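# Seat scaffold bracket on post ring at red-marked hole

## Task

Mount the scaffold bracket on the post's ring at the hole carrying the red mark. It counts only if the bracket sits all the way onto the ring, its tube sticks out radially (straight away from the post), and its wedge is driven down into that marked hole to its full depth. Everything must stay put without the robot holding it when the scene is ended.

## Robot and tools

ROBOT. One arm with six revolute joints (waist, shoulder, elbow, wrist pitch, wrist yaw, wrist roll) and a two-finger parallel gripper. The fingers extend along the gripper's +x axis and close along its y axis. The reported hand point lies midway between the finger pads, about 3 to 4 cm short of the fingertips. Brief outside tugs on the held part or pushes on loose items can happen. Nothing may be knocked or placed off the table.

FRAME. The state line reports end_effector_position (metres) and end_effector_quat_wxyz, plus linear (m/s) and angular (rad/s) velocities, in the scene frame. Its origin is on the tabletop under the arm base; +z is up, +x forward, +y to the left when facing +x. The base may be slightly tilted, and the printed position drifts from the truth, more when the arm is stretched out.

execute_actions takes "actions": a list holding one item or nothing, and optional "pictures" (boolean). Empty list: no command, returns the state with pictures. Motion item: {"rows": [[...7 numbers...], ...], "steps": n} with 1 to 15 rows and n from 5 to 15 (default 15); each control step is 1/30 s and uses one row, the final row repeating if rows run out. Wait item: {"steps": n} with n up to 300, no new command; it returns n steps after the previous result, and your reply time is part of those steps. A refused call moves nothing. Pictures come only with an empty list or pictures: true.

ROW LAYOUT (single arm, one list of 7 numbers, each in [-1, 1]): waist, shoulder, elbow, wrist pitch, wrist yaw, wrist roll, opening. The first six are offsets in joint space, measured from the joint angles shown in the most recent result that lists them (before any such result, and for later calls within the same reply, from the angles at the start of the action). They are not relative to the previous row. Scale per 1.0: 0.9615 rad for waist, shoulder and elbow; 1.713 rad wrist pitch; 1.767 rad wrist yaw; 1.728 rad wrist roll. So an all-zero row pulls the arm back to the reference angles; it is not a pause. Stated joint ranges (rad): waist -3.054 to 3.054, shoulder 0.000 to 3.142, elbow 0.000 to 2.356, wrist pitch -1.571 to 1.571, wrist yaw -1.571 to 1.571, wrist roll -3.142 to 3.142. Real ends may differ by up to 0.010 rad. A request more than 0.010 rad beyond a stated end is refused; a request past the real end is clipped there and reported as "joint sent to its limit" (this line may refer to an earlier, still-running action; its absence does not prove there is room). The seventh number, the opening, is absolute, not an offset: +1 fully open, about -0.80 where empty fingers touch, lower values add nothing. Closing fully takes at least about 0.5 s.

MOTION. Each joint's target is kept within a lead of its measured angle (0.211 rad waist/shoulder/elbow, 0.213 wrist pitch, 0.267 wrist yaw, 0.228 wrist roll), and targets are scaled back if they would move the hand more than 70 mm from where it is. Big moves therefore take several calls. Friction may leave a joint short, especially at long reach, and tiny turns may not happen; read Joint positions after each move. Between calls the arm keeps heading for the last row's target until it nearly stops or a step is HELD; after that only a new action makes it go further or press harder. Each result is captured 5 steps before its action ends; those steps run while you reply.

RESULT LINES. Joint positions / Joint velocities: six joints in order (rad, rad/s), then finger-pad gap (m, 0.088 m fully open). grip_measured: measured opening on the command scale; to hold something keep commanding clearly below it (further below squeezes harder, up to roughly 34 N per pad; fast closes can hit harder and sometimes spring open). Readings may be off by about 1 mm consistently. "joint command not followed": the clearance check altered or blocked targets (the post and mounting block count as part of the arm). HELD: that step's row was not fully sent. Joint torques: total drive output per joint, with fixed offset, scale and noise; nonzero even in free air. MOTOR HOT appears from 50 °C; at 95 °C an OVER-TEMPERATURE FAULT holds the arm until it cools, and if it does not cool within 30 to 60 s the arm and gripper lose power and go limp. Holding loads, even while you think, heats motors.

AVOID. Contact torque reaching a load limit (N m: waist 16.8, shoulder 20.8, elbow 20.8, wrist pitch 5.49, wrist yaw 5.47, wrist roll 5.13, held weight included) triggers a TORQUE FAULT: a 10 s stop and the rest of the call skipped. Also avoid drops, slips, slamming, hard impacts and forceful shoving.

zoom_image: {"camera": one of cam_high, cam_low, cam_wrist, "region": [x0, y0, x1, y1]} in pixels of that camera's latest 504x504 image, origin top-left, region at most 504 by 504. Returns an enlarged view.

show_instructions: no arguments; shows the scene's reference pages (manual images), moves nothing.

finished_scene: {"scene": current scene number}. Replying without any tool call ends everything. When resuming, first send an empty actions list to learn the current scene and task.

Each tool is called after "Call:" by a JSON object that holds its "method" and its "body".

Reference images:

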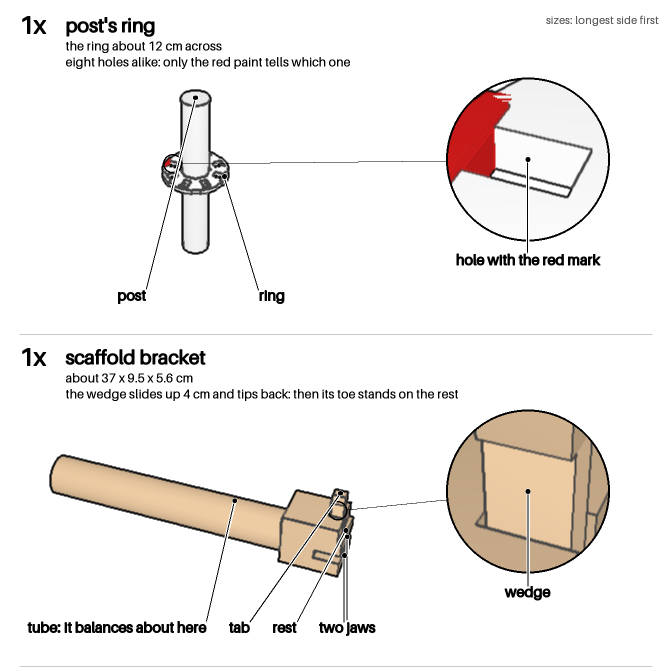

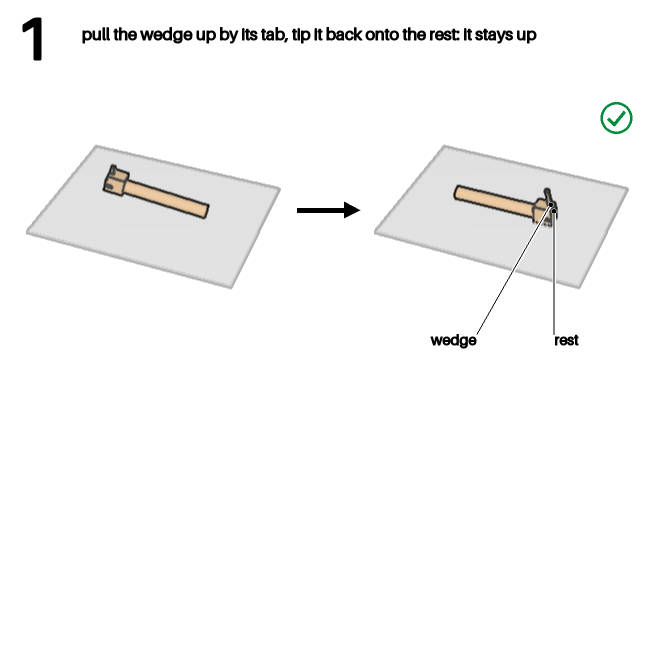

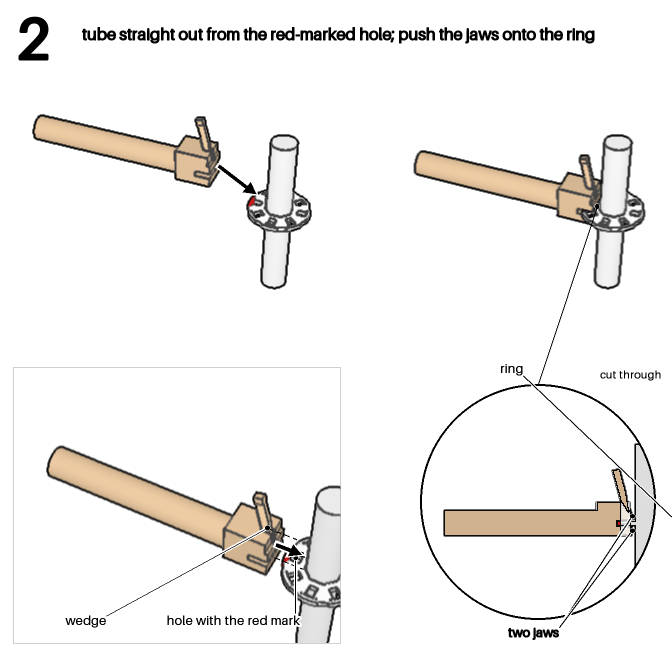

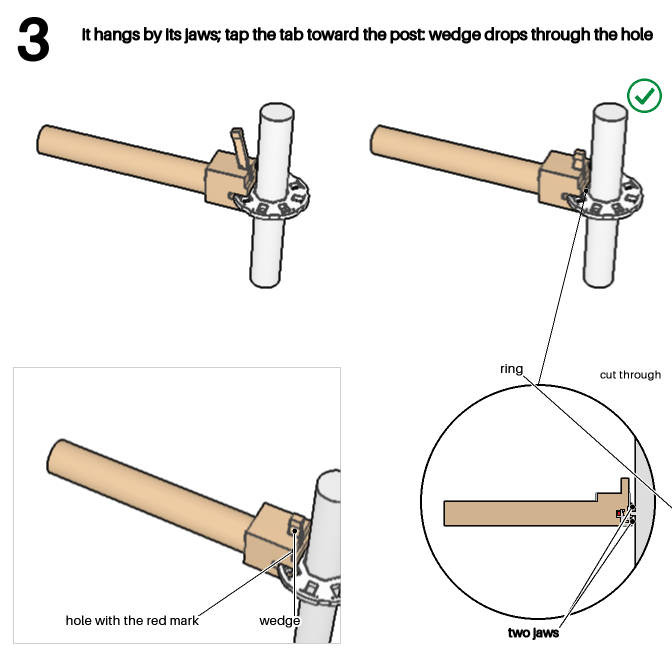

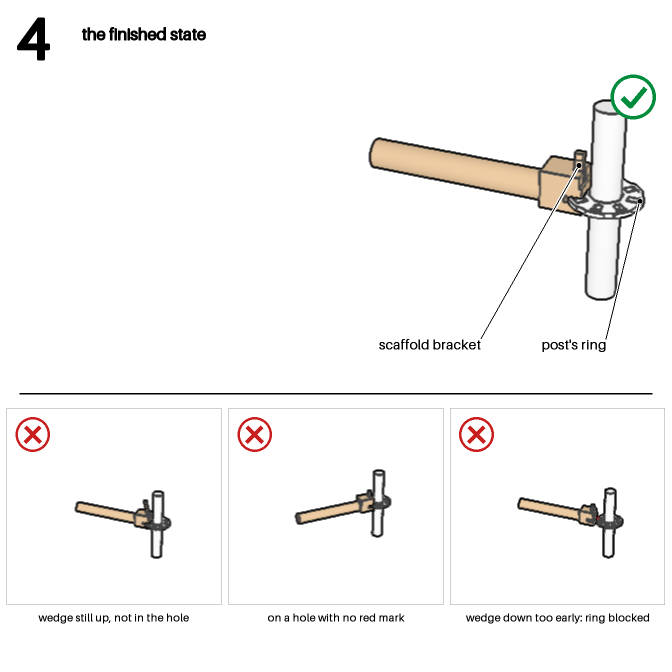

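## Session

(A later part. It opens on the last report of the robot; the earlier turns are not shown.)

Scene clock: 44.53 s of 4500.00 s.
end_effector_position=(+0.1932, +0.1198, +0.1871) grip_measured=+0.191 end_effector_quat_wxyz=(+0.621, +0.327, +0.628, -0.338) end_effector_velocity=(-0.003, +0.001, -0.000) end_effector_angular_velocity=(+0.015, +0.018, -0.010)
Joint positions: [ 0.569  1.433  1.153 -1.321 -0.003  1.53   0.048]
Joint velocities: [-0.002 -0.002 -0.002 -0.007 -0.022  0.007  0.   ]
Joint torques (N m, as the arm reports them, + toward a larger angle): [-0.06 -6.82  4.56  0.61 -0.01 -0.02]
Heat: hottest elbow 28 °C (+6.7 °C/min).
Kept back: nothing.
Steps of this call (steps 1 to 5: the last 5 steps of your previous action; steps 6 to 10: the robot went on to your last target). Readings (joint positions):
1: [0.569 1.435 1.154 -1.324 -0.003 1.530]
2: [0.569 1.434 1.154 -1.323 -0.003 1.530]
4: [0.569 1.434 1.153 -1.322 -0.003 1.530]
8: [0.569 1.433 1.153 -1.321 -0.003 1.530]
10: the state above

Call:
{"method": "execute_actions", "body": {"actions": [{"rows": [[0, 0, 0.027, -0.002, 0, 0, -0.6]], "steps": 15}]}}

Call:
{"method": "execute_actions", "body": {"actions": [{"steps": 8}], "pictures": true}}

Call:
{"method": "zoom_image", "body": {"camera": "cam_low", "region": [170, 180, 260, 240]}}

Call:
{"method": "zoom_image", "body": {"camera": "cam_high", "region": [200, 180, 330, 280]}}

Scene clock: 45.43 s of 4500.00 s.
end_effector_position=(+0.1949, +0.1209, +0.1893) grip_measured=+0.191 end_effector_quat_wxyz=(+0.622, +0.330, +0.626, -0.335) end_effector_velocity=(+0.002, -0.001, +0.003) end_effector_angular_velocity=(-0.005, -0.006, -0.010)
Joint positions: [ 0.569  1.433  1.161 -1.321 -0.003  1.53   0.048]
Joint velocities: [-0.002  0.002  0.012 -0.007  0.007  0.007 -0.   ]
Joint torques (N m, as the arm reports them, + toward a larger angle): [-0.07 -5.14  6.24  0.21 -0.02  0.  ]
Heat: hottest elbow 28 °C (+6.6 °C/min).
Steps of this call (steps 1 to 15: the robot went on to your last target; steps 16 to 17: nothing new was sent; steps 18 to 27: the first 10 steps of this action). Readings (joint positions):
18: [0.569 1.433 1.153 -1.321 -0.003 1.530]
19: [0.569 1.433 1.153 -1.321 -0.003 1.530]
21: [0.569 1.433 1.156 -1.321 -0.003 1.530]
25: [0.569 1.433 1.161 -1.321 -0.003 1.530]
27: the state above

Scene clock: 45.70 s of 4500.00 s.
end_effector_position=(+0.1949, +0.1209, +0.1894) grip_measured=+0.191 end_effector_quat_wxyz=(+0.622, +0.330, +0.626, -0.335) end_effector_velocity=(+0.001, +0.001, -0.000) end_effector_angular_velocity=(+0.010, -0.002, +0.005)
Joint positions: [ 0.569  1.433  1.162 -1.321 -0.003  1.53   0.048]
Joint velocities: [-0.002 -0.002 -0.002  0.007 -0.007 -0.007 -0.   ]
Joint torques (N m, as the arm reports them, + toward a larger angle): [-0.04 -5.21  6.1   0.2  -0.01 -0.01]
Heat: hottest elbow 28 °C (+6.6 °C/min).
Kept back: nothing.
Steps of this call (steps 1 to 5: the last 5 steps of your previous action; steps 6 to 8: the robot went on to your last target). Readings (joint positions):
1: [0.569 1.433 1.161 -1.321 -0.003 1.530]
2: [0.569 1.433 1.161 -1.321 -0.003 1.530]
4: [0.569 1.433 1.161 -1.321 -0.003 1.530]
8: the state above

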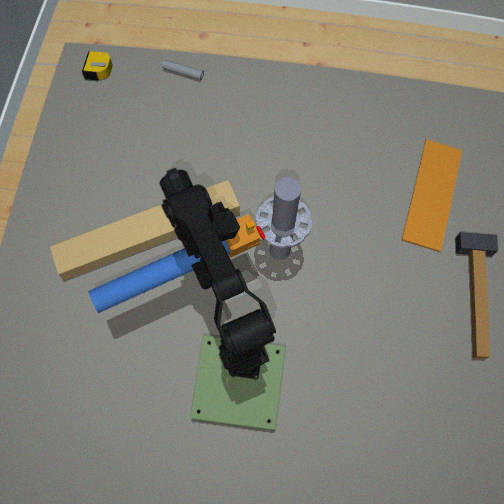

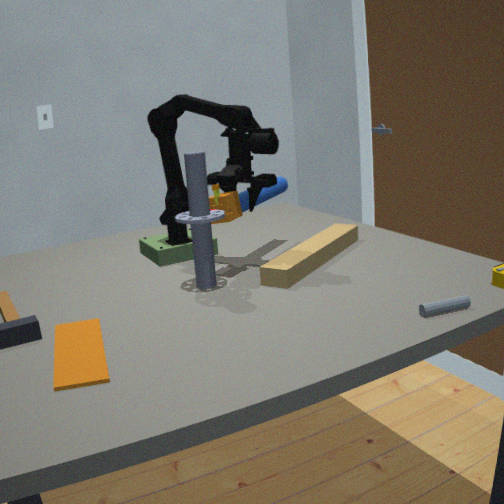

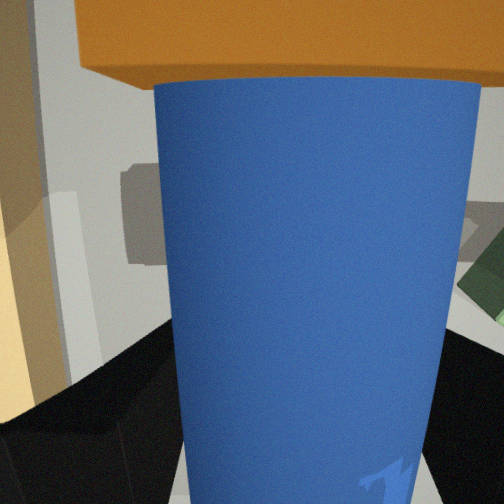

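Region (170, 180, 260, 240) of cam_low's 504x504 image, scaled by 5.600, with more detail than that image has.

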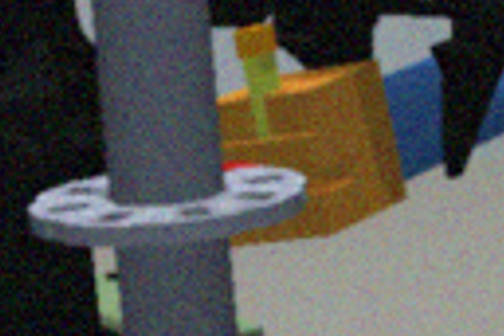

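Region (200, 180, 330, 280) of cam_high's 504x504 image, scaled by 3.877, with more detail than that image has; it fills the top 388 rows of this view, and the rest is white.

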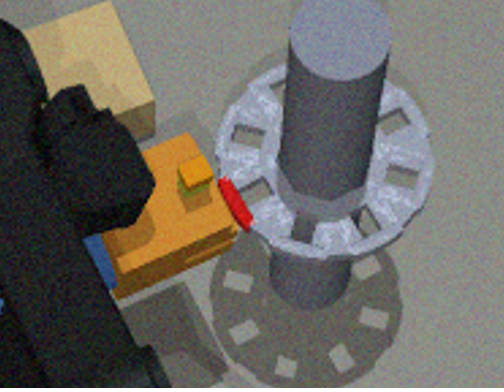

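Call:
{"method": "execute_actions", "body": {"actions": [{"rows": [[-0.008,0,0,0,0,-0.0045,-0.6],[-0.016,0,0,0,0,-0.009,-0.6],[-0.024,0,0,0,0,-0.013,-0.6],[-0.032,0,0,0,0,-0.018,-0.6],[-0.04,0,0,0,0,-0.022,-0.6],[-0.048,0,0,0,0,-0.027,-0.6],[-0.056,0,0,0,0,-0.031,-0.6]], "steps": 15}]}}

Call:
{"method": "execute_actions", "body": {"actions": [{"steps": 8}]}}

Scene clock: 46.40 s of 4500.00 s.
end_effector_position=(+0.1959, +0.1181, +0.1895) grip_measured=+0.191 end_effector_quat_wxyz=(+0.617, +0.329, +0.635, -0.328) end_effector_velocity=(-0.003, +0.001, +0.000) end_effector_angular_velocity=(+0.042, +0.031, +0.029)
Joint positions: [ 0.542  1.433  1.162 -1.324 -0.025  1.492  0.048]
Joint velocities: [-0.022 -0.002 -0.002 -0.007 -0.051 -0.051 -0.   ]
Joint torques (N m, as the arm reports them, + toward a larger angle): [-2.37 -5.18  4.56  0.68  0.94 -0.31]
Heat: hottest elbow 28 °C (+6.5 °C/min).
Steps of this call (steps 1 to 11: the robot went on to your last target; steps 12 to 21: the first 10 steps of this action). Readings (joint positions):
12: [0.568 1.433 1.162 -1.321 -0.003 1.529]
13: [0.567 1.433 1.162 -1.321 -0.003 1.527]
15: [0.559 1.433 1.162 -1.321 -0.003 1.516]
19: [0.544 1.433 1.162 -1.323 -0.023 1.495]
21: the state above

Scene clock: 46.67 s of 4500.00 s.
end_effector_position=(+0.1957, +0.1180, +0.1895) grip_measured=+0.191 end_effector_quat_wxyz=(+0.616, +0.329, +0.637, -0.327) end_effector_velocity=(+0.001, +0.001, -0.000) end_effector_angular_velocity=(+0.010, -0.003, +0.005)
Joint positions: [ 0.54   1.433  1.162 -1.325 -0.028  1.487  0.048]
Joint velocities: [-0.002 -0.002 -0.002  0.007 -0.007 -0.007  0.   ]
Joint torques (N m, as the arm reports them, + toward a larger angle): [-2.59 -5.17  4.63  0.73  1.03 -0.37]
Heat: hottest elbow 28 °C (+6.4 °C/min).
Kept back: nothing.
Steps of this call (steps 1 to 5: the last 5 steps of your previous action; steps 6 to 8: the robot went on to your last target). Readings (joint positions):
1: [0.541 1.433 1.162 -1.324 -0.026 1.490]
2: [0.541 1.433 1.162 -1.324 -0.026 1.490]
4: [0.541 1.433 1.162 -1.324 -0.027 1.488]
8: the state above

Call:
{"method": "execute_actions", "body": {"actions": [{"rows": [[0.03,0,0,0,0.016,0.02,-0.6],[0.06,0,0,0,0.016,0.036,-0.6],[0.09,0,0,0,0.016,0.054,-0.6],[0.12,0,0,0,0.016,0.071,-0.6],[0.15,0,0,0,0.016,0.089,-0.6],[0.18,0,0,0,0.016,0.107,-0.6],[0.21,0,0,0,0.016,0.125,-0.6],[0.249,0,0,0,0.016,0.148,-0.6]], "steps": 15}]}}

Call:
{"method": "execute_actions", "body": {"actions": [{"steps": 5}]}}

Scene clock: 47.83 s of 4500.00 s.
end_effector_position=(+0.1705, +0.1521, +0.1888) grip_measured=+0.191 end_effector_quat_wxyz=(+0.624, +0.325, +0.626, -0.336) end_effector_velocity=(-0.088, +0.100, -0.001) end_effector_angular_velocity=(+0.033, +0.020, +0.112)
Joint positions: [ 0.742  1.435  1.161 -1.324 -0.001  1.697  0.048]
Joint velocities: [ 0.545 -0.002 -0.002  0.007 -0.051  0.432 -0.   ]
Joint torques (N m, as the arm reports them, + toward a larger angle): [-1.08 -5.29  4.69  0.4   0.08  0.09]
Heat: hottest elbow 28 °C (+6.3 °C/min).
Steps of this call (steps 1 to 15: the robot went on to your last target; steps 16 to 25: nothing new was sent; steps 26 to 35: the first 10 steps of this action). Readings (joint positions):
26: [0.542 1.433 1.162 -1.325 -0.024 1.489]
27: [0.551 1.434 1.161 -1.324 -0.011 1.502]
29: [0.583 1.435 1.161 -1.324 0.003 1.545]
33: [0.692 1.435 1.161 -1.324 0.003 1.655]
35: the state above

Scene clock: 48.00 s of 4500.00 s.
end_effector_position=(+0.1657, +0.1573, +0.1887) grip_measured=+0.191 end_effector_quat_wxyz=(+0.624, +0.326, +0.625, -0.337) end_effector_velocity=(-0.007, +0.004, -0.000) end_effector_angular_velocity=(-0.001, +0.009, -0.054)
Joint positions: [ 0.773  1.435  1.161 -1.324 -0.001  1.733  0.048]
Joint velocities: [ 0.027 -0.002 -0.002 -0.007 -0.007  0.081 -0.   ]
Joint torques (N m, as the arm reports them, + toward a larger angle): [ 0.33 -5.29  4.73  0.4   0.06  0.05]
Heat: hottest elbow 28 °C (+6.2 °C/min).
Kept back: nothing.
Steps of this call (steps 1 to 5: the last 5 steps of your previous action). Readings (joint positions):
1: [0.757 1.435 1.161 -1.324 -0.002 1.709]
2: [0.765 1.435 1.161 -1.324 -0.001 1.718]
4: [0.772 1.435 1.161 -1.324 -0.001 1.729]
5: the state above

Call:
{"method": "execute_actions", "body": {"actions": [{"rows": [[0,0.012,-0.035,0.027,0,0,-0.6],[0,0.025,-0.07,0.055,0,0,-0.6],[0,0.037,-0.106,0.082,0,0,-0.6],[0,0.049,-0.141,0.109,0,0,-0.6],[0,0.062,-0.177,0.137,0,0,-0.6],[0,0.074,-0.212,0.164,0,0,-0.6],[0,0.086,-0.247,0.191,0,0,-0.6],[0,0.099,-0.283,0.219,0,0,-0.6],[0,0.111,-0.318,0.246,0,0,-0.6],[0,0.123,-0.353,0.273,0,0,-0.6],[0,0.136,-0.389,0.301,0,0,-0.6],[0,0.148,-0.424,0.328,0,0,-0.6]], "steps": 15}]}}

Call:
{"method": "execute_actions", "body": {"actions": [{"steps": 10}], "pictures": true}}

Scene clock: 48.67 s of 4500.00 s.
end_effector_position=(+0.1717, +0.1636, +0.1079) grip_measured=+0.191 end_effector_quat_wxyz=(+0.625, +0.328, +0.624, -0.335) end_effector_velocity=(-0.032, -0.028, -0.328) end_effector_angular_velocity=(-0.036, +0.070, +0.004)
Joint positions: [ 0.776  1.523  0.911 -0.98  -0.001  1.735  0.048]
Joint velocities: [-0.002  0.379 -1.038  1.341 -0.022 -0.007 -0.   ]
Joint torques (N m, as the arm reports them, + toward a larger angle): [-0.35 -5.86  4.38  0.55 -0.01 -0.08]
Heat: hottest elbow 28 °C (+6.2 °C/min).
Steps of this call (steps 1 to 10: the robot went on to your last target; steps 11 to 20: the first 10 steps of this action). Readings (joint positions):
11: [0.776 1.435 1.156 -1.319 -0.001 1.741]
12: [0.776 1.435 1.145 -1.299 -0.001 1.740]
14: [0.776 1.445 1.105 -1.231 -0.001 1.738]
18: [0.776 1.496 0.981 -1.068 -0.001 1.735]
20: the state above

Scene clock: 49.00 s of 4500.00 s.
end_effector_position=(+0.1643, +0.1561, +0.0604) grip_measured=+0.191 end_effector_quat_wxyz=(+0.624, +0.327, +0.625, -0.336) end_effector_velocity=(+0.021, +0.021, -0.000) end_effector_angular_velocity=(+0.101, -0.096, +0.005)
Joint positions: [ 0.776  1.578  0.754 -0.771 -0.001  1.735  0.048]
Joint velocities: [-0.002 -0.002 -0.002  0.139 -0.007 -0.007 -0.   ]
Joint torques (N m, as the arm reports them, + toward a larger angle): [-0.38 -5.58  3.96  0.42 -0.02 -0.09]
Heat: hottest elbow 28 °C (+6.1 °C/min).
Kept back: nothing.
Steps of this call (steps 1 to 5: the last 5 steps of your previous action; steps 6 to 10: the robot went on to your last target). Readings (joint positions):
1: [0.776 1.535 0.877 -0.934 -0.001 1.735]
2: [0.776 1.547 0.843 -0.888 -0.001 1.735]
4: [0.776 1.567 0.792 -0.828 -0.001 1.735]
8: [0.776 1.578 0.754 -0.784 -0.001 1.735]
10: the state above

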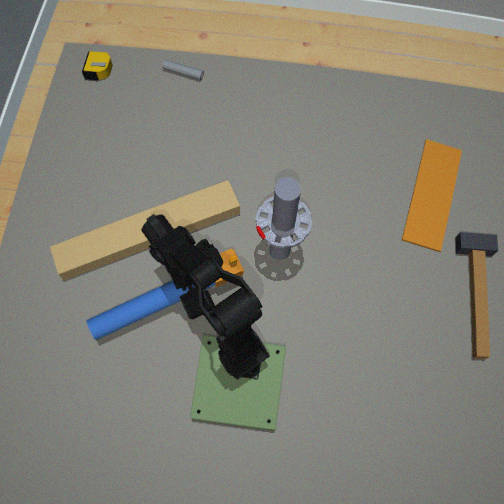

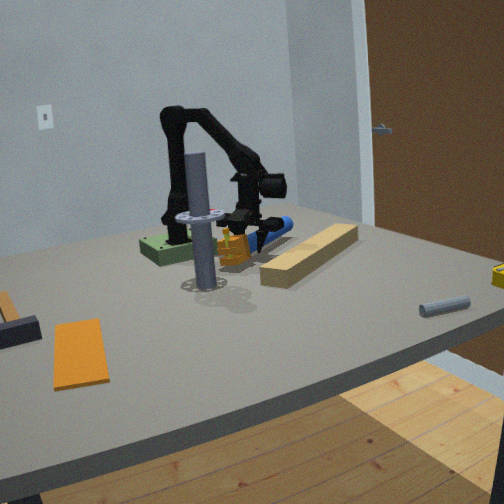

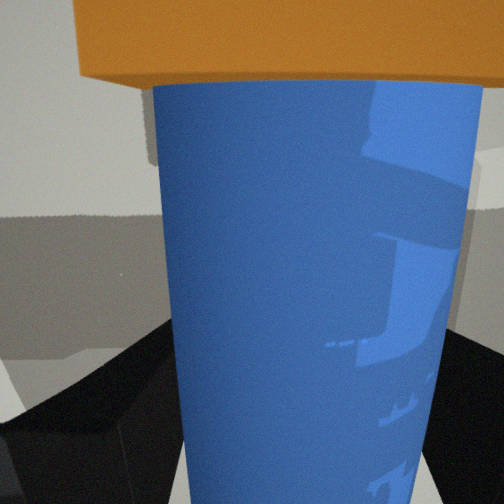

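Call:
{"method": "execute_actions", "body": {"actions": [{"rows": [[0,0.017,-0.015,0.018,0,0,-0.6],[0,0.033,-0.03,0.036,0,0,-0.6],[0,0.05,-0.045,0.054,0,0,-0.6],[0,0.0666,-0.06,0.073,0,0,-0.6]], "steps": 15}]}}

Call:
{"method": "execute_actions", "body": {"actions": [{"steps": 8}]}}

Scene clock: 49.57 s of 4500.00 s.
end_effector_position=(+0.1649, +0.1567, +0.0416) grip_measured=+0.191 end_effector_quat_wxyz=(+0.625, +0.328, +0.624, -0.335) end_effector_velocity=(+0.003, +0.004, +0.001) end_effector_angular_velocity=(+0.024, -0.014, +0.005)
Joint positions: [ 0.776  1.628  0.712 -0.676 -0.001  1.735  0.048]
Joint velocities: [-0.002 -0.007 -0.002  0.022 -0.007 -0.007 -0.   ]
Joint torques (N m, as the arm reports them, + toward a larger angle): [-0.08 -3.82  2.18  2.11  0.   -0.01]
Heat: hottest elbow 28 °C (+6.1 °C/min).
Steps of this call (steps 1 to 7: the robot went on to your last target; steps 8 to 17: the first 10 steps of this action). Readings (joint positions):
8: [0.776 1.580 0.752 -0.761 -0.001 1.735]
9: [0.776 1.584 0.747 -0.750 -0.001 1.735]
11: [0.776 1.602 0.731 -0.707 -0.001 1.735]
15: [0.776 1.628 0.712 -0.678 -0.001 1.735]
17: the state above

Scene clock: 49.83 s of 4500.00 s.
end_effector_position=(+0.1660, +0.1577, +0.0416) grip_measured=+0.191 end_effector_quat_wxyz=(+0.626, +0.331, +0.624, -0.332) end_effector_velocity=(-0.004, +0.000, -0.001) end_effector_angular_velocity=(+0.008, +0.024, +0.019)
Joint positions: [ 0.776  1.628  0.712 -0.669 -0.001  1.735  0.048]
Joint velocities: [-0.002  0.002 -0.002 -0.007 -0.022 -0.022 -0.   ]
Joint torques (N m, as the arm reports them, + toward a larger angle): [-0.1  -3.71  2.1   2.09  0.    0.01]
Heat: hottest elbow 28 °C (+6.0 °C/min).
Kept back: nothing.
Steps of this call (steps 1 to 5: the last 5 steps of your previous action; steps 6 to 8: the robot went on to your last target). Readings (joint positions):
1: [0.776 1.628 0.712 -0.675 -0.001 1.735]
2: [0.776 1.628 0.712 -0.674 -0.001 1.735]
4: [0.776 1.628 0.712 -0.671 -0.001 1.735]
8: the state above

Call:
{"method": "execute_actions", "body": {"actions": [{"rows": [[0,-0.01,0,-0.005,0,0,0.3],[0,-0.01,0,-0.005,0,0,1.0]], "steps": 15}]}}

Call:
{"method": "execute_actions", "body": {"actions": [{"steps": 8}]}}

Scene clock: 50.73 s of 4500.00 s.
end_effector_position=(+0.1656, +0.1573, +0.0426) grip_measured=+0.563 end_effector_quat_wxyz=(+0.626, +0.330, +0.623, -0.333) end_effector_velocity=(-0.004, -0.003, +0.000) end_effector_angular_velocity=(-0.010, +0.021, +0.005)
Joint positions: [ 0.776  1.623  0.712 -0.674 -0.001  1.735  0.067]
Joint velocities: [-0.002 -0.002 -0.002 -0.022 -0.007 -0.007  0.176]
Joint torques (N m, as the arm reports them, + toward a larger angle): [-0.09 -6.01  3.58  0.32 -0.02 -0.04]
Heat: hottest elbow 28 °C (+5.9 °C/min).
Steps of this call (steps 1 to 15: the robot went on to your last target; steps 16 to 17: nothing new was sent; steps 18 to 27: the first 10 steps of this action). Readings (joint positions):
18: [0.776 1.625 0.712 -0.668 -0.001 1.735]
19: [0.776 1.624 0.712 -0.668 -0.001 1.735]
21: [0.776 1.623 0.712 -0.668 -0.001 1.735]
25: [0.776 1.623 0.712 -0.673 -0.001 1.735]
27: the state above

Scene clock: 51.00 s of 4500.00 s.
end_effector_position=(+0.1655, +0.1572, +0.0426) grip_measured=+1.000 end_effector_quat_wxyz=(+0.626, +0.330, +0.623, -0.333) end_effector_velocity=(+0.001, +0.001, +0.001) end_effector_angular_velocity=(+0.014, -0.004, +0.005)
Joint positions: [ 0.776  1.623  0.712 -0.675 -0.001  1.735  0.088]
Joint velocities: [-0.002 -0.007 -0.002  0.007 -0.007 -0.007  0.   ]
Joint torques (N m, as the arm reports them, + toward a larger angle): [-0.04 -5.97  3.61  0.27 -0.03 -0.02]
Heat: hottest elbow 28 °C (+5.9 °C/min).
Kept back: nothing.
Steps of this call (steps 1 to 5: the last 5 steps of your previous action; steps 6 to 8: the robot went on to your last target). Readings (joint positions):
1: [0.776 1.623 0.712 -0.675 -0.001 1.735]
2: [0.776 1.623 0.712 -0.675 -0.001 1.735]
4: [0.776 1.623 0.712 -0.675 -0.001 1.735]
8: the state above

Call:
{"method": "execute_actions", "body": {"actions": [{"rows": [[0,-0.07,0.11,-0.1,0,0,1],[0,-0.14,0.22,-0.2,0,0,1],[0,-0.219,0.331,-0.309,0,0,1]], "steps": 15}]}}

Call:
{"method": "execute_actions", "body": {"actions": [{"steps": 5}]}}

Call:
{"method": "execute_actions", "body": {"actions": [{"rows": [[-0.319,0,0,0,0,-0.175,1]], "steps": 15}]}}

Call:
{"method": "execute_actions", "body": {"actions": [{"steps": 8}], "pictures": true}}

Scene clock: 51.83 s of 4500.00 s.
end_effector_position=(+0.1705, +0.1627, +0.1575) grip_measured=+1.000 end_effector_quat_wxyz=(+0.632, +0.348, +0.617, -0.314) end_effector_velocity=(-0.099, -0.090, +0.055) end_effector_angular_velocity=(-0.309, +0.357, +0.004)
Joint positions: [ 0.776  1.416  1.019 -1.135 -0.001  1.735  0.088]
Joint velocities: [-0.002 -0.159  0.11  -0.74  -0.022 -0.007  0.   ]
Joint torques (N m, as the arm reports them, + toward a larger angle): [-0.02 -3.75  4.36  0.43 -0.01 -0.01]
Heat: hottest elbow 28 °C (+5.8 °C/min).
Steps of this call (steps 1 to 15: the robot went on to your last target; steps 16 to 25: the first 10 steps of this action). Readings (joint positions):
16: [0.776 1.617 0.726 -0.709 -0.001 1.735]
17: [0.776 1.602 0.755 -0.776 -0.001 1.735]
19: [0.776 1.543 0.826 -0.860 -0.001 1.735]
23: [0.776 1.438 0.995 -1.059 -0.001 1.735]
25: the state above

Scene clock: 52.00 s of 4500.00 s.
end_effector_position=(+0.1623, +0.1549, +0.1582) grip_measured=+1.000 end_effector_quat_wxyz=(+0.626, +0.332, +0.623, -0.331) end_effector_velocity=(-0.015, -0.014, +0.006) end_effector_angular_velocity=(-0.064, +0.078, +0.004)
Joint positions: [ 0.776  1.413  1.021 -1.189 -0.001  1.735  0.088]
Joint velocities: [-0.002  0.002  0.027 -0.125 -0.007 -0.007  0.   ]
Joint torques (N m, as the arm reports them, + toward a larger angle): [-0.08 -5.02  5.03  0.28  0.   -0.01]
Heat: hottest elbow 28 °C (+5.8 °C/min).
Kept back: nothing.
Steps of this call (steps 1 to 5: the last 5 steps of your previous action). Readings (joint positions):
1: [0.776 1.413 1.021 -1.154 -0.001 1.735]
2: [0.776 1.413 1.021 -1.168 -0.001 1.735]
4: [0.776 1.413 1.021 -1.185 -0.001 1.735]
5: the state above

Scene clock: 52.33 s of 4500.00 s.
end_effector_position=(+0.2003, +0.1003, +0.1586) grip_measured=+1.000 end_effector_quat_wxyz=(+0.624, +0.334, +0.622, -0.334) end_effector_velocity=(+0.006, -0.016, +0.001) end_effector_angular_velocity=(+0.006, +0.006, +0.073)
Joint positions: [ 0.481  1.413  1.022 -1.191  0.001  1.448  0.088]
Joint velocities: [-0.081 -0.007 -0.002 -0.007 -0.007 -0.154  0.   ]
Joint torques (N m, as the arm reports them, + toward a larger angle): [-0.29 -4.97  4.51  0.6  -0.09 -0.09]
Heat: hottest elbow 28 °C (+5.7 °C/min).
Steps of this call (steps 1 to 10: the first 10 steps of this action). Readings (joint positions):
1: [0.756 1.413 1.022 -1.191 -0.010 1.685]
2: [0.704 1.413 1.022 -1.191 -0.011 1.622]
4: [0.590 1.413 1.022 -1.191 -0.002 1.531]
8: [0.490 1.413 1.022 -1.191 0.001 1.461]
10: the state above

Scene clock: 52.60 s of 4500.00 s.
end_effector_position=(+0.2012, +0.0986, +0.1586) grip_measured=+1.000 end_effector_quat_wxyz=(+0.625, +0.333, +0.623, -0.333) end_effector_velocity=(-0.002, -0.001, -0.000) end_effector_angular_velocity=(+0.003, +0.010, +0.015)
Joint positions: [ 0.473  1.413  1.022 -1.191  0.001  1.436  0.088]
Joint velocities: [-0.007 -0.002 -0.002 -0.007 -0.007 -0.022  0.   ]
Joint torques (N m, as the arm reports them, + toward a larger angle): [-0.26 -4.98  4.52  0.62 -0.09 -0.08]
Heat: hottest elbow 28 °C (+5.7 °C/min).
Kept back: nothing.
Steps of this call (steps 1 to 5: the last 5 steps of your previous action; steps 6 to 8: the robot went on to your last target). Readings (joint positions):
1: [0.479 1.413 1.022 -1.191 0.001 1.444]
2: [0.477 1.413 1.022 -1.191 0.001 1.442]
4: [0.475 1.413 1.022 -1.191 0.001 1.438]
8: the state above

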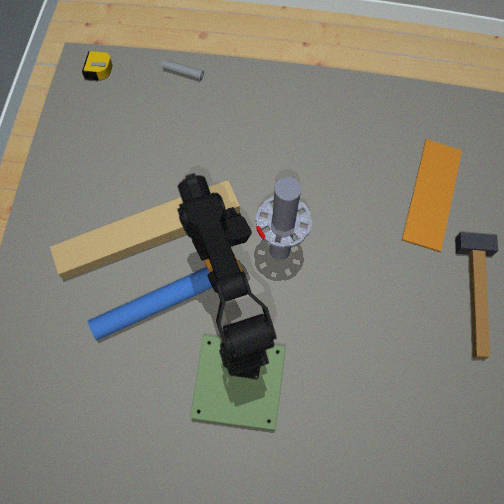

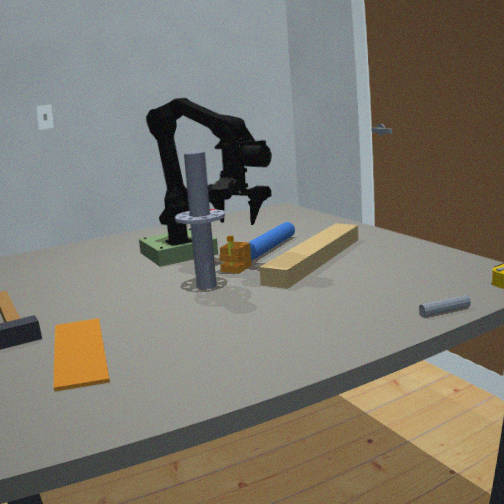

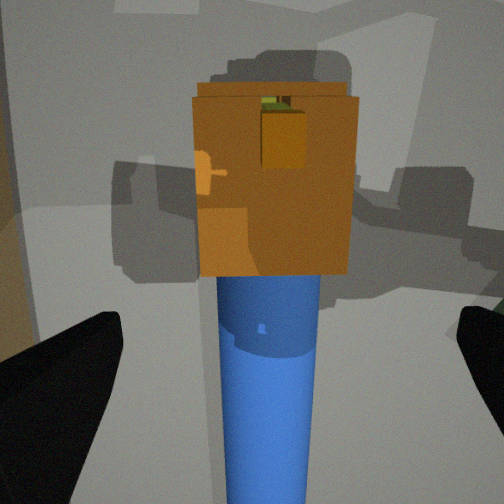

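Call:
{"method": "execute_actions", "body": {"actions": [{"rows": [[0,0,0,0,0,-1.0,1]], "steps": 15}]}}

Call:
{"method": "execute_actions", "body": {"actions": [{"steps": 20}]}}

Scene clock: 54.37 s of 4500.00 s.
end_effector_position=(+0.2013, +0.0985, +0.1586) grip_measured=+1.000 end_effector_quat_wxyz=(+0.696, +0.133, +0.693, -0.133) end_effector_velocity=(+0.001, +0.001, -0.000) end_effector_angular_velocity=(+0.005, -0.002, +1.822)
Joint positions: [ 0.472  1.413  1.022 -1.191  0.001  0.834  0.088]
Joint velocities: [-0.002 -0.002 -0.002  0.007 -0.007 -1.824  0.   ]
Joint torques (N m, as the arm reports them, + toward a larger angle): [ 0.1  -4.98  4.63  0.52 -0.02 -0.09]
Heat: hottest elbow 28 °C (+5.5 °C/min).
Steps of this call (steps 1 to 30: the robot went on to your last target; steps 31 to 43: nothing new was sent; steps 44 to 53: the first 10 steps of this action). Readings (joint positions):
44: [0.472 1.413 1.022 -1.191 0.001 1.386]
45: [0.472 1.413 1.022 -1.191 0.001 1.322]
47: [0.472 1.413 1.022 -1.191 0.001 1.200]
51: [0.472 1.413 1.022 -1.191 0.001 0.956]
53: the state above

Scene clock: 55.03 s of 4500.00 s.
end_effector_position=(+0.2013, +0.0985, +0.1586) grip_measured=+1.000 end_effector_quat_wxyz=(+0.664, -0.245, +0.663, +0.244) end_effector_velocity=(-0.002, -0.000, -0.000) end_effector_angular_velocity=(+0.002, +0.010, +0.430)
Joint positions: [ 0.472  1.413  1.022 -1.191  0.001 -0.251  0.088]
Joint velocities: [-0.002 -0.002 -0.002 -0.007 -0.007 -0.432  0.   ]
Joint torques (N m, as the arm reports them, + toward a larger angle): [ 0.07 -5.02  4.63  0.52 -0.1  -0.09]
Heat: hottest elbow 28 °C (+5.5 °C/min).
Kept back: nothing.
Steps of this call (steps 1 to 5: the last 5 steps of your previous action; steps 6 to 20: the robot went on to your last target). Readings (joint positions):
1: [0.472 1.413 1.022 -1.191 0.001 0.773]
2: [0.472 1.413 1.022 -1.191 0.001 0.712]
4: [0.472 1.413 1.022 -1.191 0.001 0.589]
8: [0.472 1.413 1.022 -1.191 0.001 0.345]
20: the state above

Call:
{"method": "execute_actions", "body": {"actions": [{"rows": [[-0.268,0.064,-0.019,0.045,0,-0.989,1]], "steps": 15}]}}

Call:
{"method": "execute_actions", "body": {"actions": [{"steps": 25}], "pictures": true}}

Scene clock: 65.50 s of 4500.00 s.
end_effector_position=(+0.2040, +0.0722, +0.1558) grip_measured=+1.000 end_effector_quat_wxyz=(+0.613, -0.318, +0.622, +0.368) end_effector_velocity=(-0.002, -0.000, +0.000) end_effector_angular_velocity=(+0.005, +0.009, +0.005)
Joint positions: [ 0.313  1.41   1.006 -1.209 -0.065 -0.719  0.088]
Joint velocities: [-0.002 -0.002 -0.002 -0.007 -0.007 -0.007  0.   ]
Joint torques (N m, as the arm reports them, + toward a larger angle): [-0.79 -3.54  4.69  0.68 -0.18 -0.07]
Heat: hottest elbow 28 °C (+4.0 °C/min).
TORQUE FAULT: the external load on joint 4 (wrist pitch) reached its load limit, and the arm stopped for 10 seconds. The arm's remaining commands of this call were not run. The arm holds where it stopped, with its grip as last carried out, and accepts commands again: back off and push less far. The arm stops again, at the same cost, whenever a joint's load reaches its limit.
Kept back: nothing.
The stop began at step 14 of this call (marked STOPPED below). From that step on the arm followed nothing that you had sent. 6 steps, steps kept back included, did not run and will not run. Nothing is kept back now, and the robot has no last target.
Steps of this call (steps 1 to 4: the robot went on to your last target; steps 5 to 13: the first 9 steps of this action; steps 14 to 314: the stop). Readings (joint positions):
5: [0.452 1.419 1.021 -1.183 -0.008 -0.333]
6: [0.401 1.428 1.021 -1.160 -0.010 -0.396]
8: [0.329 1.444 1.024 -1.155 -0.051 -0.499]
12: [0.310 1.427 1.011 -1.197 -0.065 -0.679]
14: [0.306 1.413 1.005 -1.207 -0.063 -0.737] STOPPED
314: the state above

Scene clock: 65.53 s of 4500.00 s.
end_effector_position=(+0.2040, +0.0722, +0.1558) grip_measured=+1.000 end_effector_quat_wxyz=(+0.613, -0.318, +0.622, +0.368) end_effector_velocity=(-0.003, +0.002, +0.000) end_effector_angular_velocity=(+0.019, +0.013, +0.004)
Joint positions: [ 0.313  1.41   1.006 -1.209 -0.065 -0.719  0.088]
Joint velocities: [-0.002 -0.002 -0.002 -0.007 -0.022 -0.007  0.   ]
Joint torques (N m, as the arm reports them, + toward a larger angle): [-0.79 -3.44  4.62  0.68 -0.18 -0.08]
Heat: hottest elbow 28 °C (+4.0 °C/min).
Kept back: nothing.
A stop began in an earlier call of the same reply, so what this call sent did not run. Send another action.
Steps of this call (step 1: nothing new was sent). Readings (joint positions):
1: the state above

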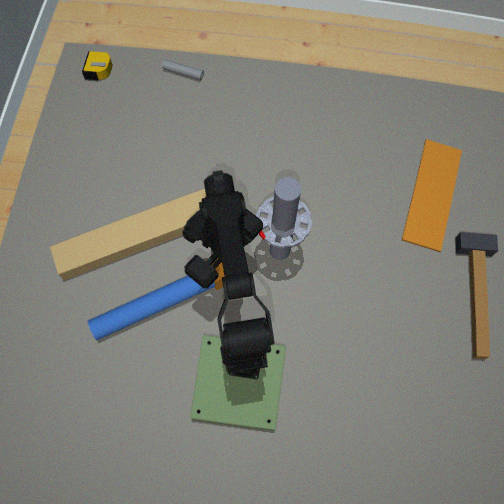

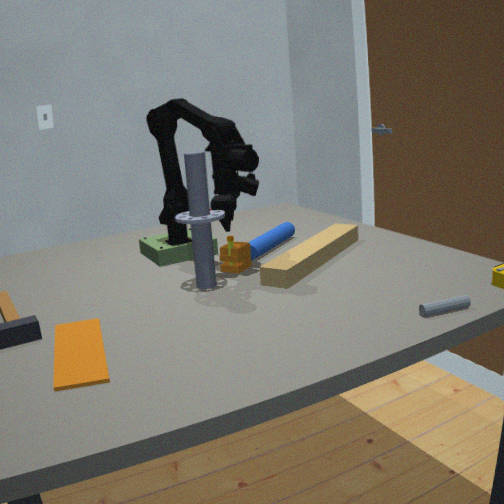

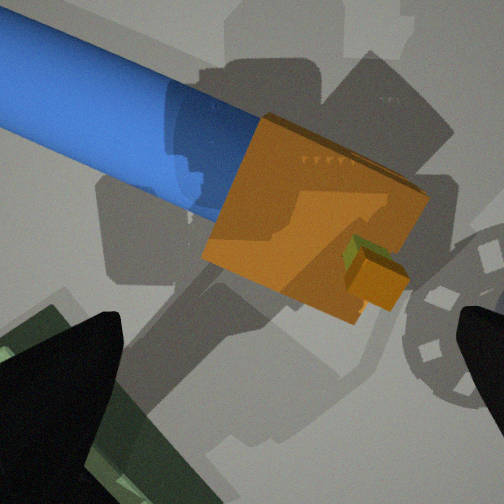

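Call:
{"method": "execute_actions", "body": {"actions": [{"rows": [[0.25,0,0,0,0.037,0,1],[0.25,0,0,0,0.037,0,1],[0.25,0,0,0,0.037,0,1],[0.25,0,0,0,0.037,0,1],[0.25,0,0,0,0.037,0,1],[0.25,0,0,0,0.037,-0.1,1],[0.25,0,0,0,0.037,-0.53,1]], "steps": 15}]}}

Call:
{"method": "execute_actions", "body": {"actions": [{"steps": 15}]}}

Scene clock: 66.97 s of 4500.00 s.
end_effector_position=(+0.1866, +0.1098, +0.1553) grip_measured=+1.000 end_effector_quat_wxyz=(+0.502, -0.485, +0.520, +0.492) end_effector_velocity=(-0.002, +0.008, +0.001) end_effector_angular_velocity=(+0.034, -0.003, +1.890)
Joint positions: [ 0.544  1.411  1.006 -1.207 -0.006 -1.     0.088]
Joint velocities: [ 0.051 -0.002  0.002  0.007  0.022 -1.839  0.   ]
Joint torques (N m, as the arm reports them, + toward a larger angle): [ 0.25 -4.99  4.6   0.36  0.03 -0.1 ]
Heat: hottest elbow 28 °C (+4.0 °C/min).
Steps of this call (steps 1 to 33: nothing new was sent; steps 34 to 43: the first 10 steps of this action). Readings (joint positions):
34: [0.333 1.410 1.006 -1.209 -0.045 -0.719]
35: [0.384 1.410 1.006 -1.207 -0.031 -0.719]
37: [0.480 1.411 1.006 -1.207 -0.026 -0.719]
41: [0.538 1.411 1.006 -1.207 -0.009 -0.878]
43: the state above

Scene clock: 67.47 s of 4500.00 s.
end_effector_position=(+0.1861, +0.1107, +0.1553) grip_measured=+1.000 end_effector_quat_wxyz=(-0.328, +0.617, -0.344, -0.628) end_effector_velocity=(-0.002, -0.001, -0.000) end_effector_angular_velocity=(+0.006, +0.012, +0.151)
Joint positions: [ 0.55   1.411  1.006 -1.207 -0.003 -1.619  0.088]
Joint velocities: [-0.002 -0.002 -0.002 -0.007 -0.007 -0.154  0.   ]
Joint torques (N m, as the arm reports them, + toward a larger angle): [ 0.25 -4.89  4.47  0.29  0.02 -0.08]
Heat: hottest elbow 28 °C (+4.0 °C/min).
Kept back: nothing.
Steps of this call (steps 1 to 5: the last 5 steps of your previous action; steps 6 to 15: the robot went on to your last target). Readings (joint positions):
1: [0.545 1.411 1.006 -1.207 -0.005 -1.061]
2: [0.546 1.411 1.006 -1.207 -0.005 -1.122]
4: [0.548 1.411 1.006 -1.207 -0.004 -1.244]
8: [0.549 1.411 1.006 -1.207 -0.003 -1.484]
15: the state above

Call:
{"method": "execute_actions", "body": {"actions": [{"rows": [[-0.1,0.025,0.035,0.015,0,-0.06,1],[-0.217,0.025,0.035,0.015,0,-0.127,1]], "steps": 15}]}}

Call:
{"method": "execute_actions", "body": {"actions": [{"steps": 10}], "pictures": true}}

Scene clock: 68.10 s of 4500.00 s.
end_effector_position=(+0.2152, +0.0747, +0.1585) grip_measured=+1.000 end_effector_quat_wxyz=(-0.335, +0.624, -0.332, -0.623) end_effector_velocity=(+0.008, -0.006, -0.001) end_effector_angular_velocity=(+0.027, -0.009, +0.059)
Joint positions: [ 0.35   1.425  1.032 -1.185 -0.002 -1.826  0.088]
Joint velocities: [-0.051  0.007  0.002  0.022 -0.022 -0.11   0.   ]
Joint torques (N m, as the arm reports them, + toward a larger angle): [-0.29 -4.04  5.25  0.67 -0.2  -0.11]
Heat: hottest elbow 28 °C (+4.1 °C/min).
Steps of this call (steps 1 to 9: the robot went on to your last target; steps 10 to 19: the first 10 steps of this action). Readings (joint positions):
10: [0.541 1.412 1.009 -1.207 -0.005 -1.652]
11: [0.508 1.416 1.014 -1.202 -0.008 -1.699]
13: [0.417 1.422 1.025 -1.188 -0.003 -1.766]
17: [0.355 1.425 1.032 -1.186 -0.002 -1.818]
19: the state above

Scene clock: 68.43 s of 4500.00 s.
end_effector_position=(+0.2160, +0.0737, +0.1584) grip_measured=+1.000 end_effector_quat_wxyz=(-0.334, +0.625, -0.330, -0.623) end_effector_velocity=(-0.002, -0.001, -0.000) end_effector_angular_velocity=(+0.005, +0.009, +0.000)
Joint positions: [ 0.345  1.427  1.032 -1.184 -0.002 -1.836  0.088]
Joint velocities: [-0.007 -0.002 -0.002 -0.007 -0.007 -0.007  0.   ]
Joint torques (N m, as the arm reports them, + toward a larger angle): [-0.22 -4.07  5.24  0.65 -0.2  -0.1 ]
Heat: hottest elbow 28 °C (+4.0 °C/min).
Kept back: nothing.
Steps of this call (steps 1 to 5: the last 5 steps of your previous action; steps 6 to 10: the robot went on to your last target). Readings (joint positions):
1: [0.349 1.426 1.032 -1.185 -0.002 -1.829]
2: [0.348 1.426 1.032 -1.185 -0.002 -1.831]
4: [0.346 1.427 1.032 -1.184 -0.002 -1.834]
8: [0.345 1.427 1.032 -1.184 -0.002 -1.835]
10: the state above

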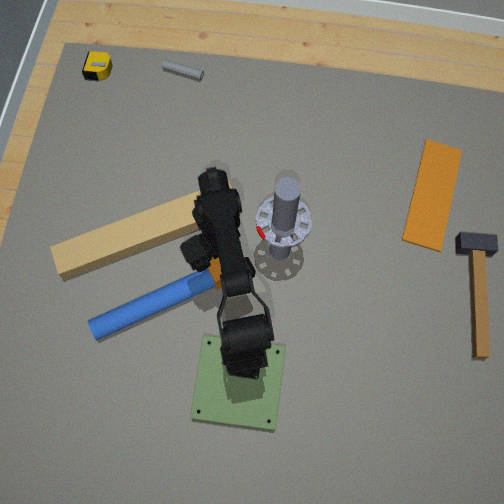

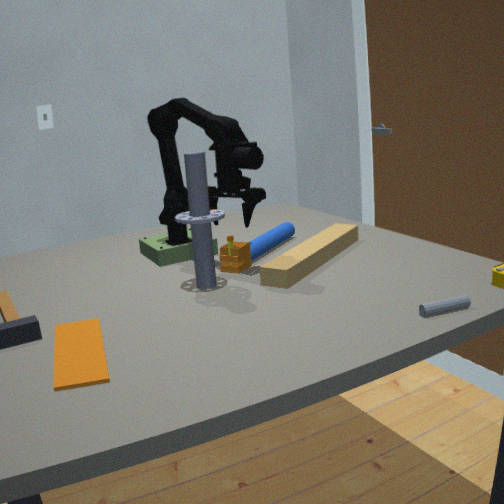

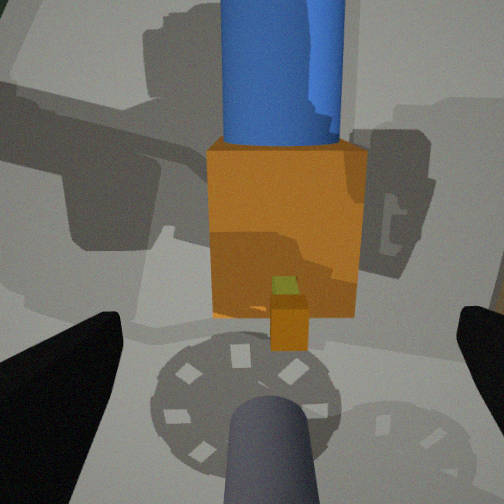

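Call:
{"method": "execute_actions", "body": {"actions": [{"rows": [[-0.056,0.0,0,0,0,-0.03,1],[-0.056,0.0,0,0,0,-0.03,1],[-0.056,0.0,0,0,0,-0.03,1],[-0.056,0.016,-0.046,0.033,0,-0.03,1],[-0.056,0.032,-0.092,0.066,0,-0.03,1],[-0.056,0.048,-0.139,0.10,0,-0.03,1]], "steps": 15}]}}

Call:
{"method": "execute_actions", "body": {"actions": [{"steps": 10}], "pictures": true}}

Scene clock: 69.50 s of 4500.00 s.
end_effector_position=(+0.2194, +0.0631, +0.1233) grip_measured=+1.000 end_effector_quat_wxyz=(-0.333, +0.622, -0.332, -0.626) end_effector_velocity=(-0.052, -0.015, -0.114) end_effector_angular_velocity=(-0.066, +0.258, +0.015)
Joint positions: [ 0.295  1.464  0.922 -1.044 -0.004 -1.884  0.088]
Joint velocities: [-0.007  0.149 -0.344  0.227 -0.007 -0.022  0.   ]
Joint torques (N m, as the arm reports them, + toward a larger angle): [-0.32 -5.4   4.85  0.89 -0.06 -0.09]
Heat: hottest elbow 28 °C (+4.0 °C/min).
Steps of this call (steps 1 to 15: the robot went on to your last target; steps 16 to 22: nothing new was sent; steps 23 to 32: the first 10 steps of this action). Readings (joint positions):
23: [0.340 1.427 1.032 -1.184 -0.003 -1.847]
24: [0.327 1.427 1.032 -1.184 -0.003 -1.858]
26: [0.307 1.427 1.029 -1.176 -0.003 -1.871]
30: [0.296 1.448 0.953 -1.063 -0.004 -1.881]
32: the state above

Scene clock: 69.83 s of 4500.00 s.
end_effector_position=(+0.2212, +0.0634, +0.1190) grip_measured=+1.000 end_effector_quat_wxyz=(-0.336, +0.625, -0.330, -0.623) end_effector_velocity=(+0.004, +0.002, -0.000) end_effector_angular_velocity=(+0.013, -0.019, +0.005)
Joint positions: [ 0.294  1.468  0.908 -1.016 -0.004 -1.885  0.088]
Joint velocities: [-0.002 -0.002 -0.002  0.022 -0.007 -0.007  0.   ]
Joint torques (N m, as the arm reports them, + toward a larger angle): [-0.32 -4.66  3.54  0.65 -0.05 -0.08]
Heat: hottest elbow 28 °C (+4.0 °C/min).
Kept back: nothing.
Steps of this call (steps 1 to 5: the last 5 steps of your previous action; steps 6 to 10: the robot went on to your last target). Readings (joint positions):
1: [0.295 1.467 0.913 -1.037 -0.004 -1.884]
2: [0.295 1.468 0.909 -1.031 -0.004 -1.884]
4: [0.294 1.468 0.908 -1.022 -0.004 -1.885]
8: [0.294 1.468 0.908 -1.018 -0.004 -1.885]
10: the state above

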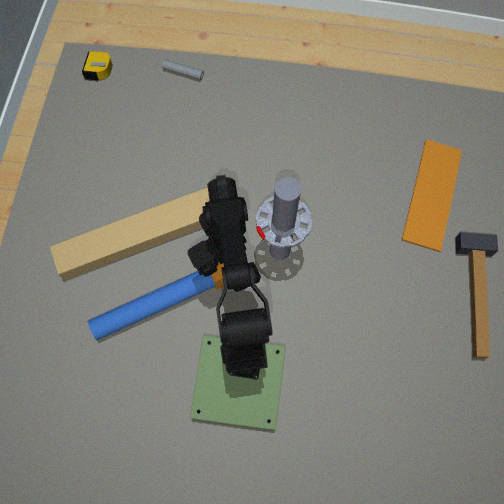

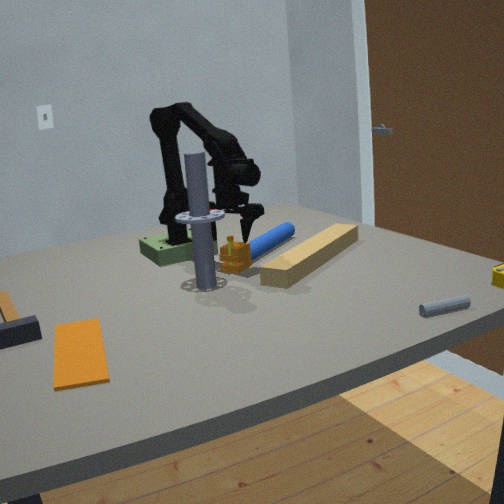

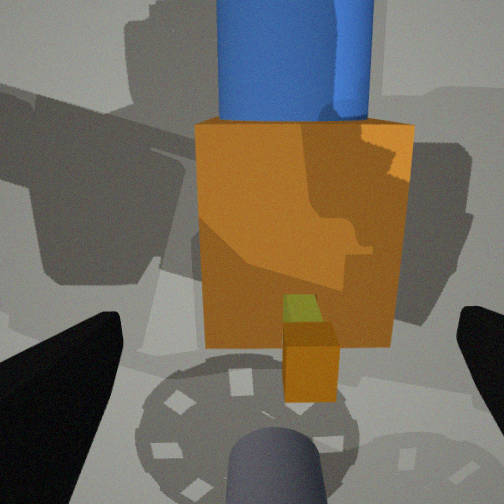

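Call:
{"method": "execute_actions", "body": {"actions": [{"rows": [[-0.005,0.02,-0.013,0.017,0,-0.003,1],[-0.005,0.04,-0.027,0.033,0,-0.003,1],[-0.005,0.059,-0.04,0.05,0,-0.003,1]], "steps": 15}]}}

Call:
{"method": "execute_actions", "body": {"actions": [{"steps": 10}], "pictures": true}}

Scene clock: 70.83 s of 4500.00 s.
end_effector_position=(+0.2267, +0.0645, +0.1014) grip_measured=+1.000 end_effector_quat_wxyz=(-0.335, +0.624, -0.330, -0.624) end_effector_velocity=(+0.016, +0.007, +0.000) end_effector_angular_velocity=(+0.043, -0.072, +0.005)
Joint positions: [ 0.292  1.517  0.877 -0.938 -0.004 -1.888  0.088]
Joint velocities: [-0.002 -0.002 -0.002  0.081 -0.022 -0.007  0.   ]
Joint torques (N m, as the arm reports them, + toward a larger angle): [-0.38 -4.46  3.63  0.64 -0.13 -0.09]
Heat: hottest elbow 28 °C (+3.0 °C/min).
Steps of this call (steps 1 to 20: the robot went on to your last target; steps 21 to 30: the first 10 steps of this action). Readings (joint positions):
21: [0.294 1.469 0.907 -1.012 -0.004 -1.886]
22: [0.293 1.473 0.904 -1.000 -0.004 -1.887]
24: [0.292 1.490 0.896 -0.964 -0.004 -1.887]
28: [0.292 1.515 0.878 -0.944 -0.004 -1.888]
30: the state above

Scene clock: 71.17 s of 4500.00 s.
end_effector_position=(+0.2278, +0.0648, +0.1013) grip_measured=+1.000 end_effector_quat_wxyz=(-0.336, +0.625, -0.328, -0.623) end_effector_velocity=(+0.004, +0.002, +0.000) end_effector_angular_velocity=(+0.013, -0.019, +0.005)
Joint positions: [ 0.292  1.517  0.877 -0.933 -0.004 -1.888  0.088]
Joint velocities: [-0.002 -0.002 -0.002  0.022 -0.007 -0.007  0.   ]
Joint torques (N m, as the arm reports them, + toward a larger angle): [-0.34 -4.45  3.54  0.65 -0.14 -0.09]
Heat: hottest elbow 28 °C (+3.0 °C/min).
Kept back: nothing.
Steps of this call (steps 1 to 5: the last 5 steps of your previous action; steps 6 to 10: the robot went on to your last target). Readings (joint positions):
1: [0.292 1.517 0.877 -0.936 -0.004 -1.888]
2: [0.292 1.517 0.877 -0.935 -0.004 -1.888]
4: [0.292 1.517 0.877 -0.935 -0.004 -1.888]
8: [0.292 1.517 0.877 -0.933 -0.004 -1.888]
10: the state above

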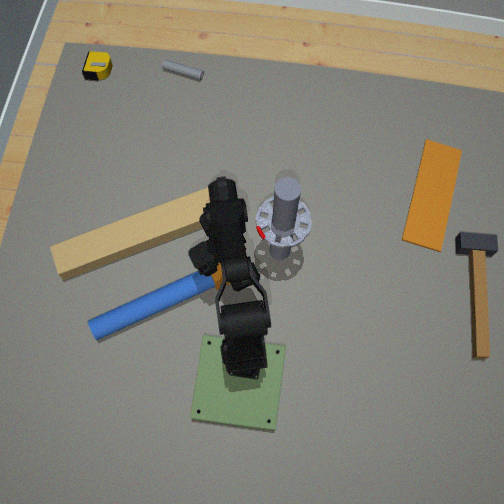

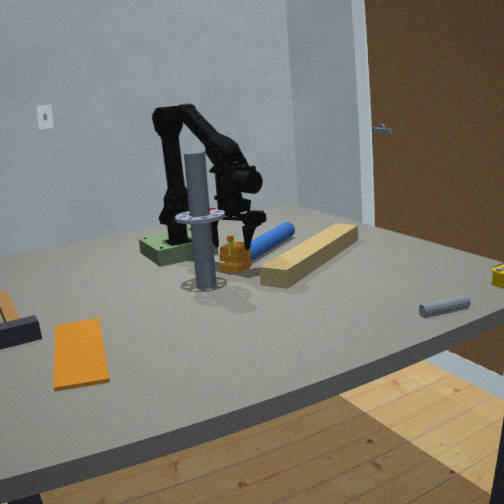

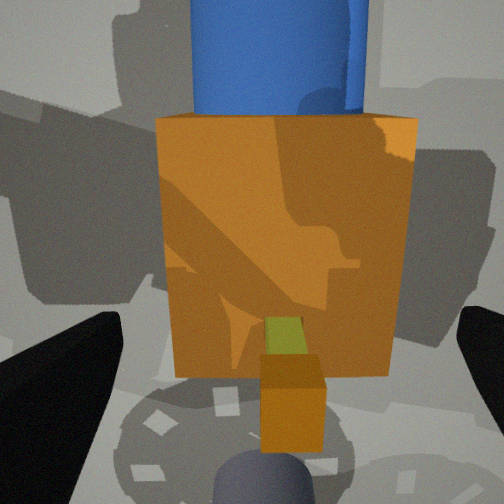

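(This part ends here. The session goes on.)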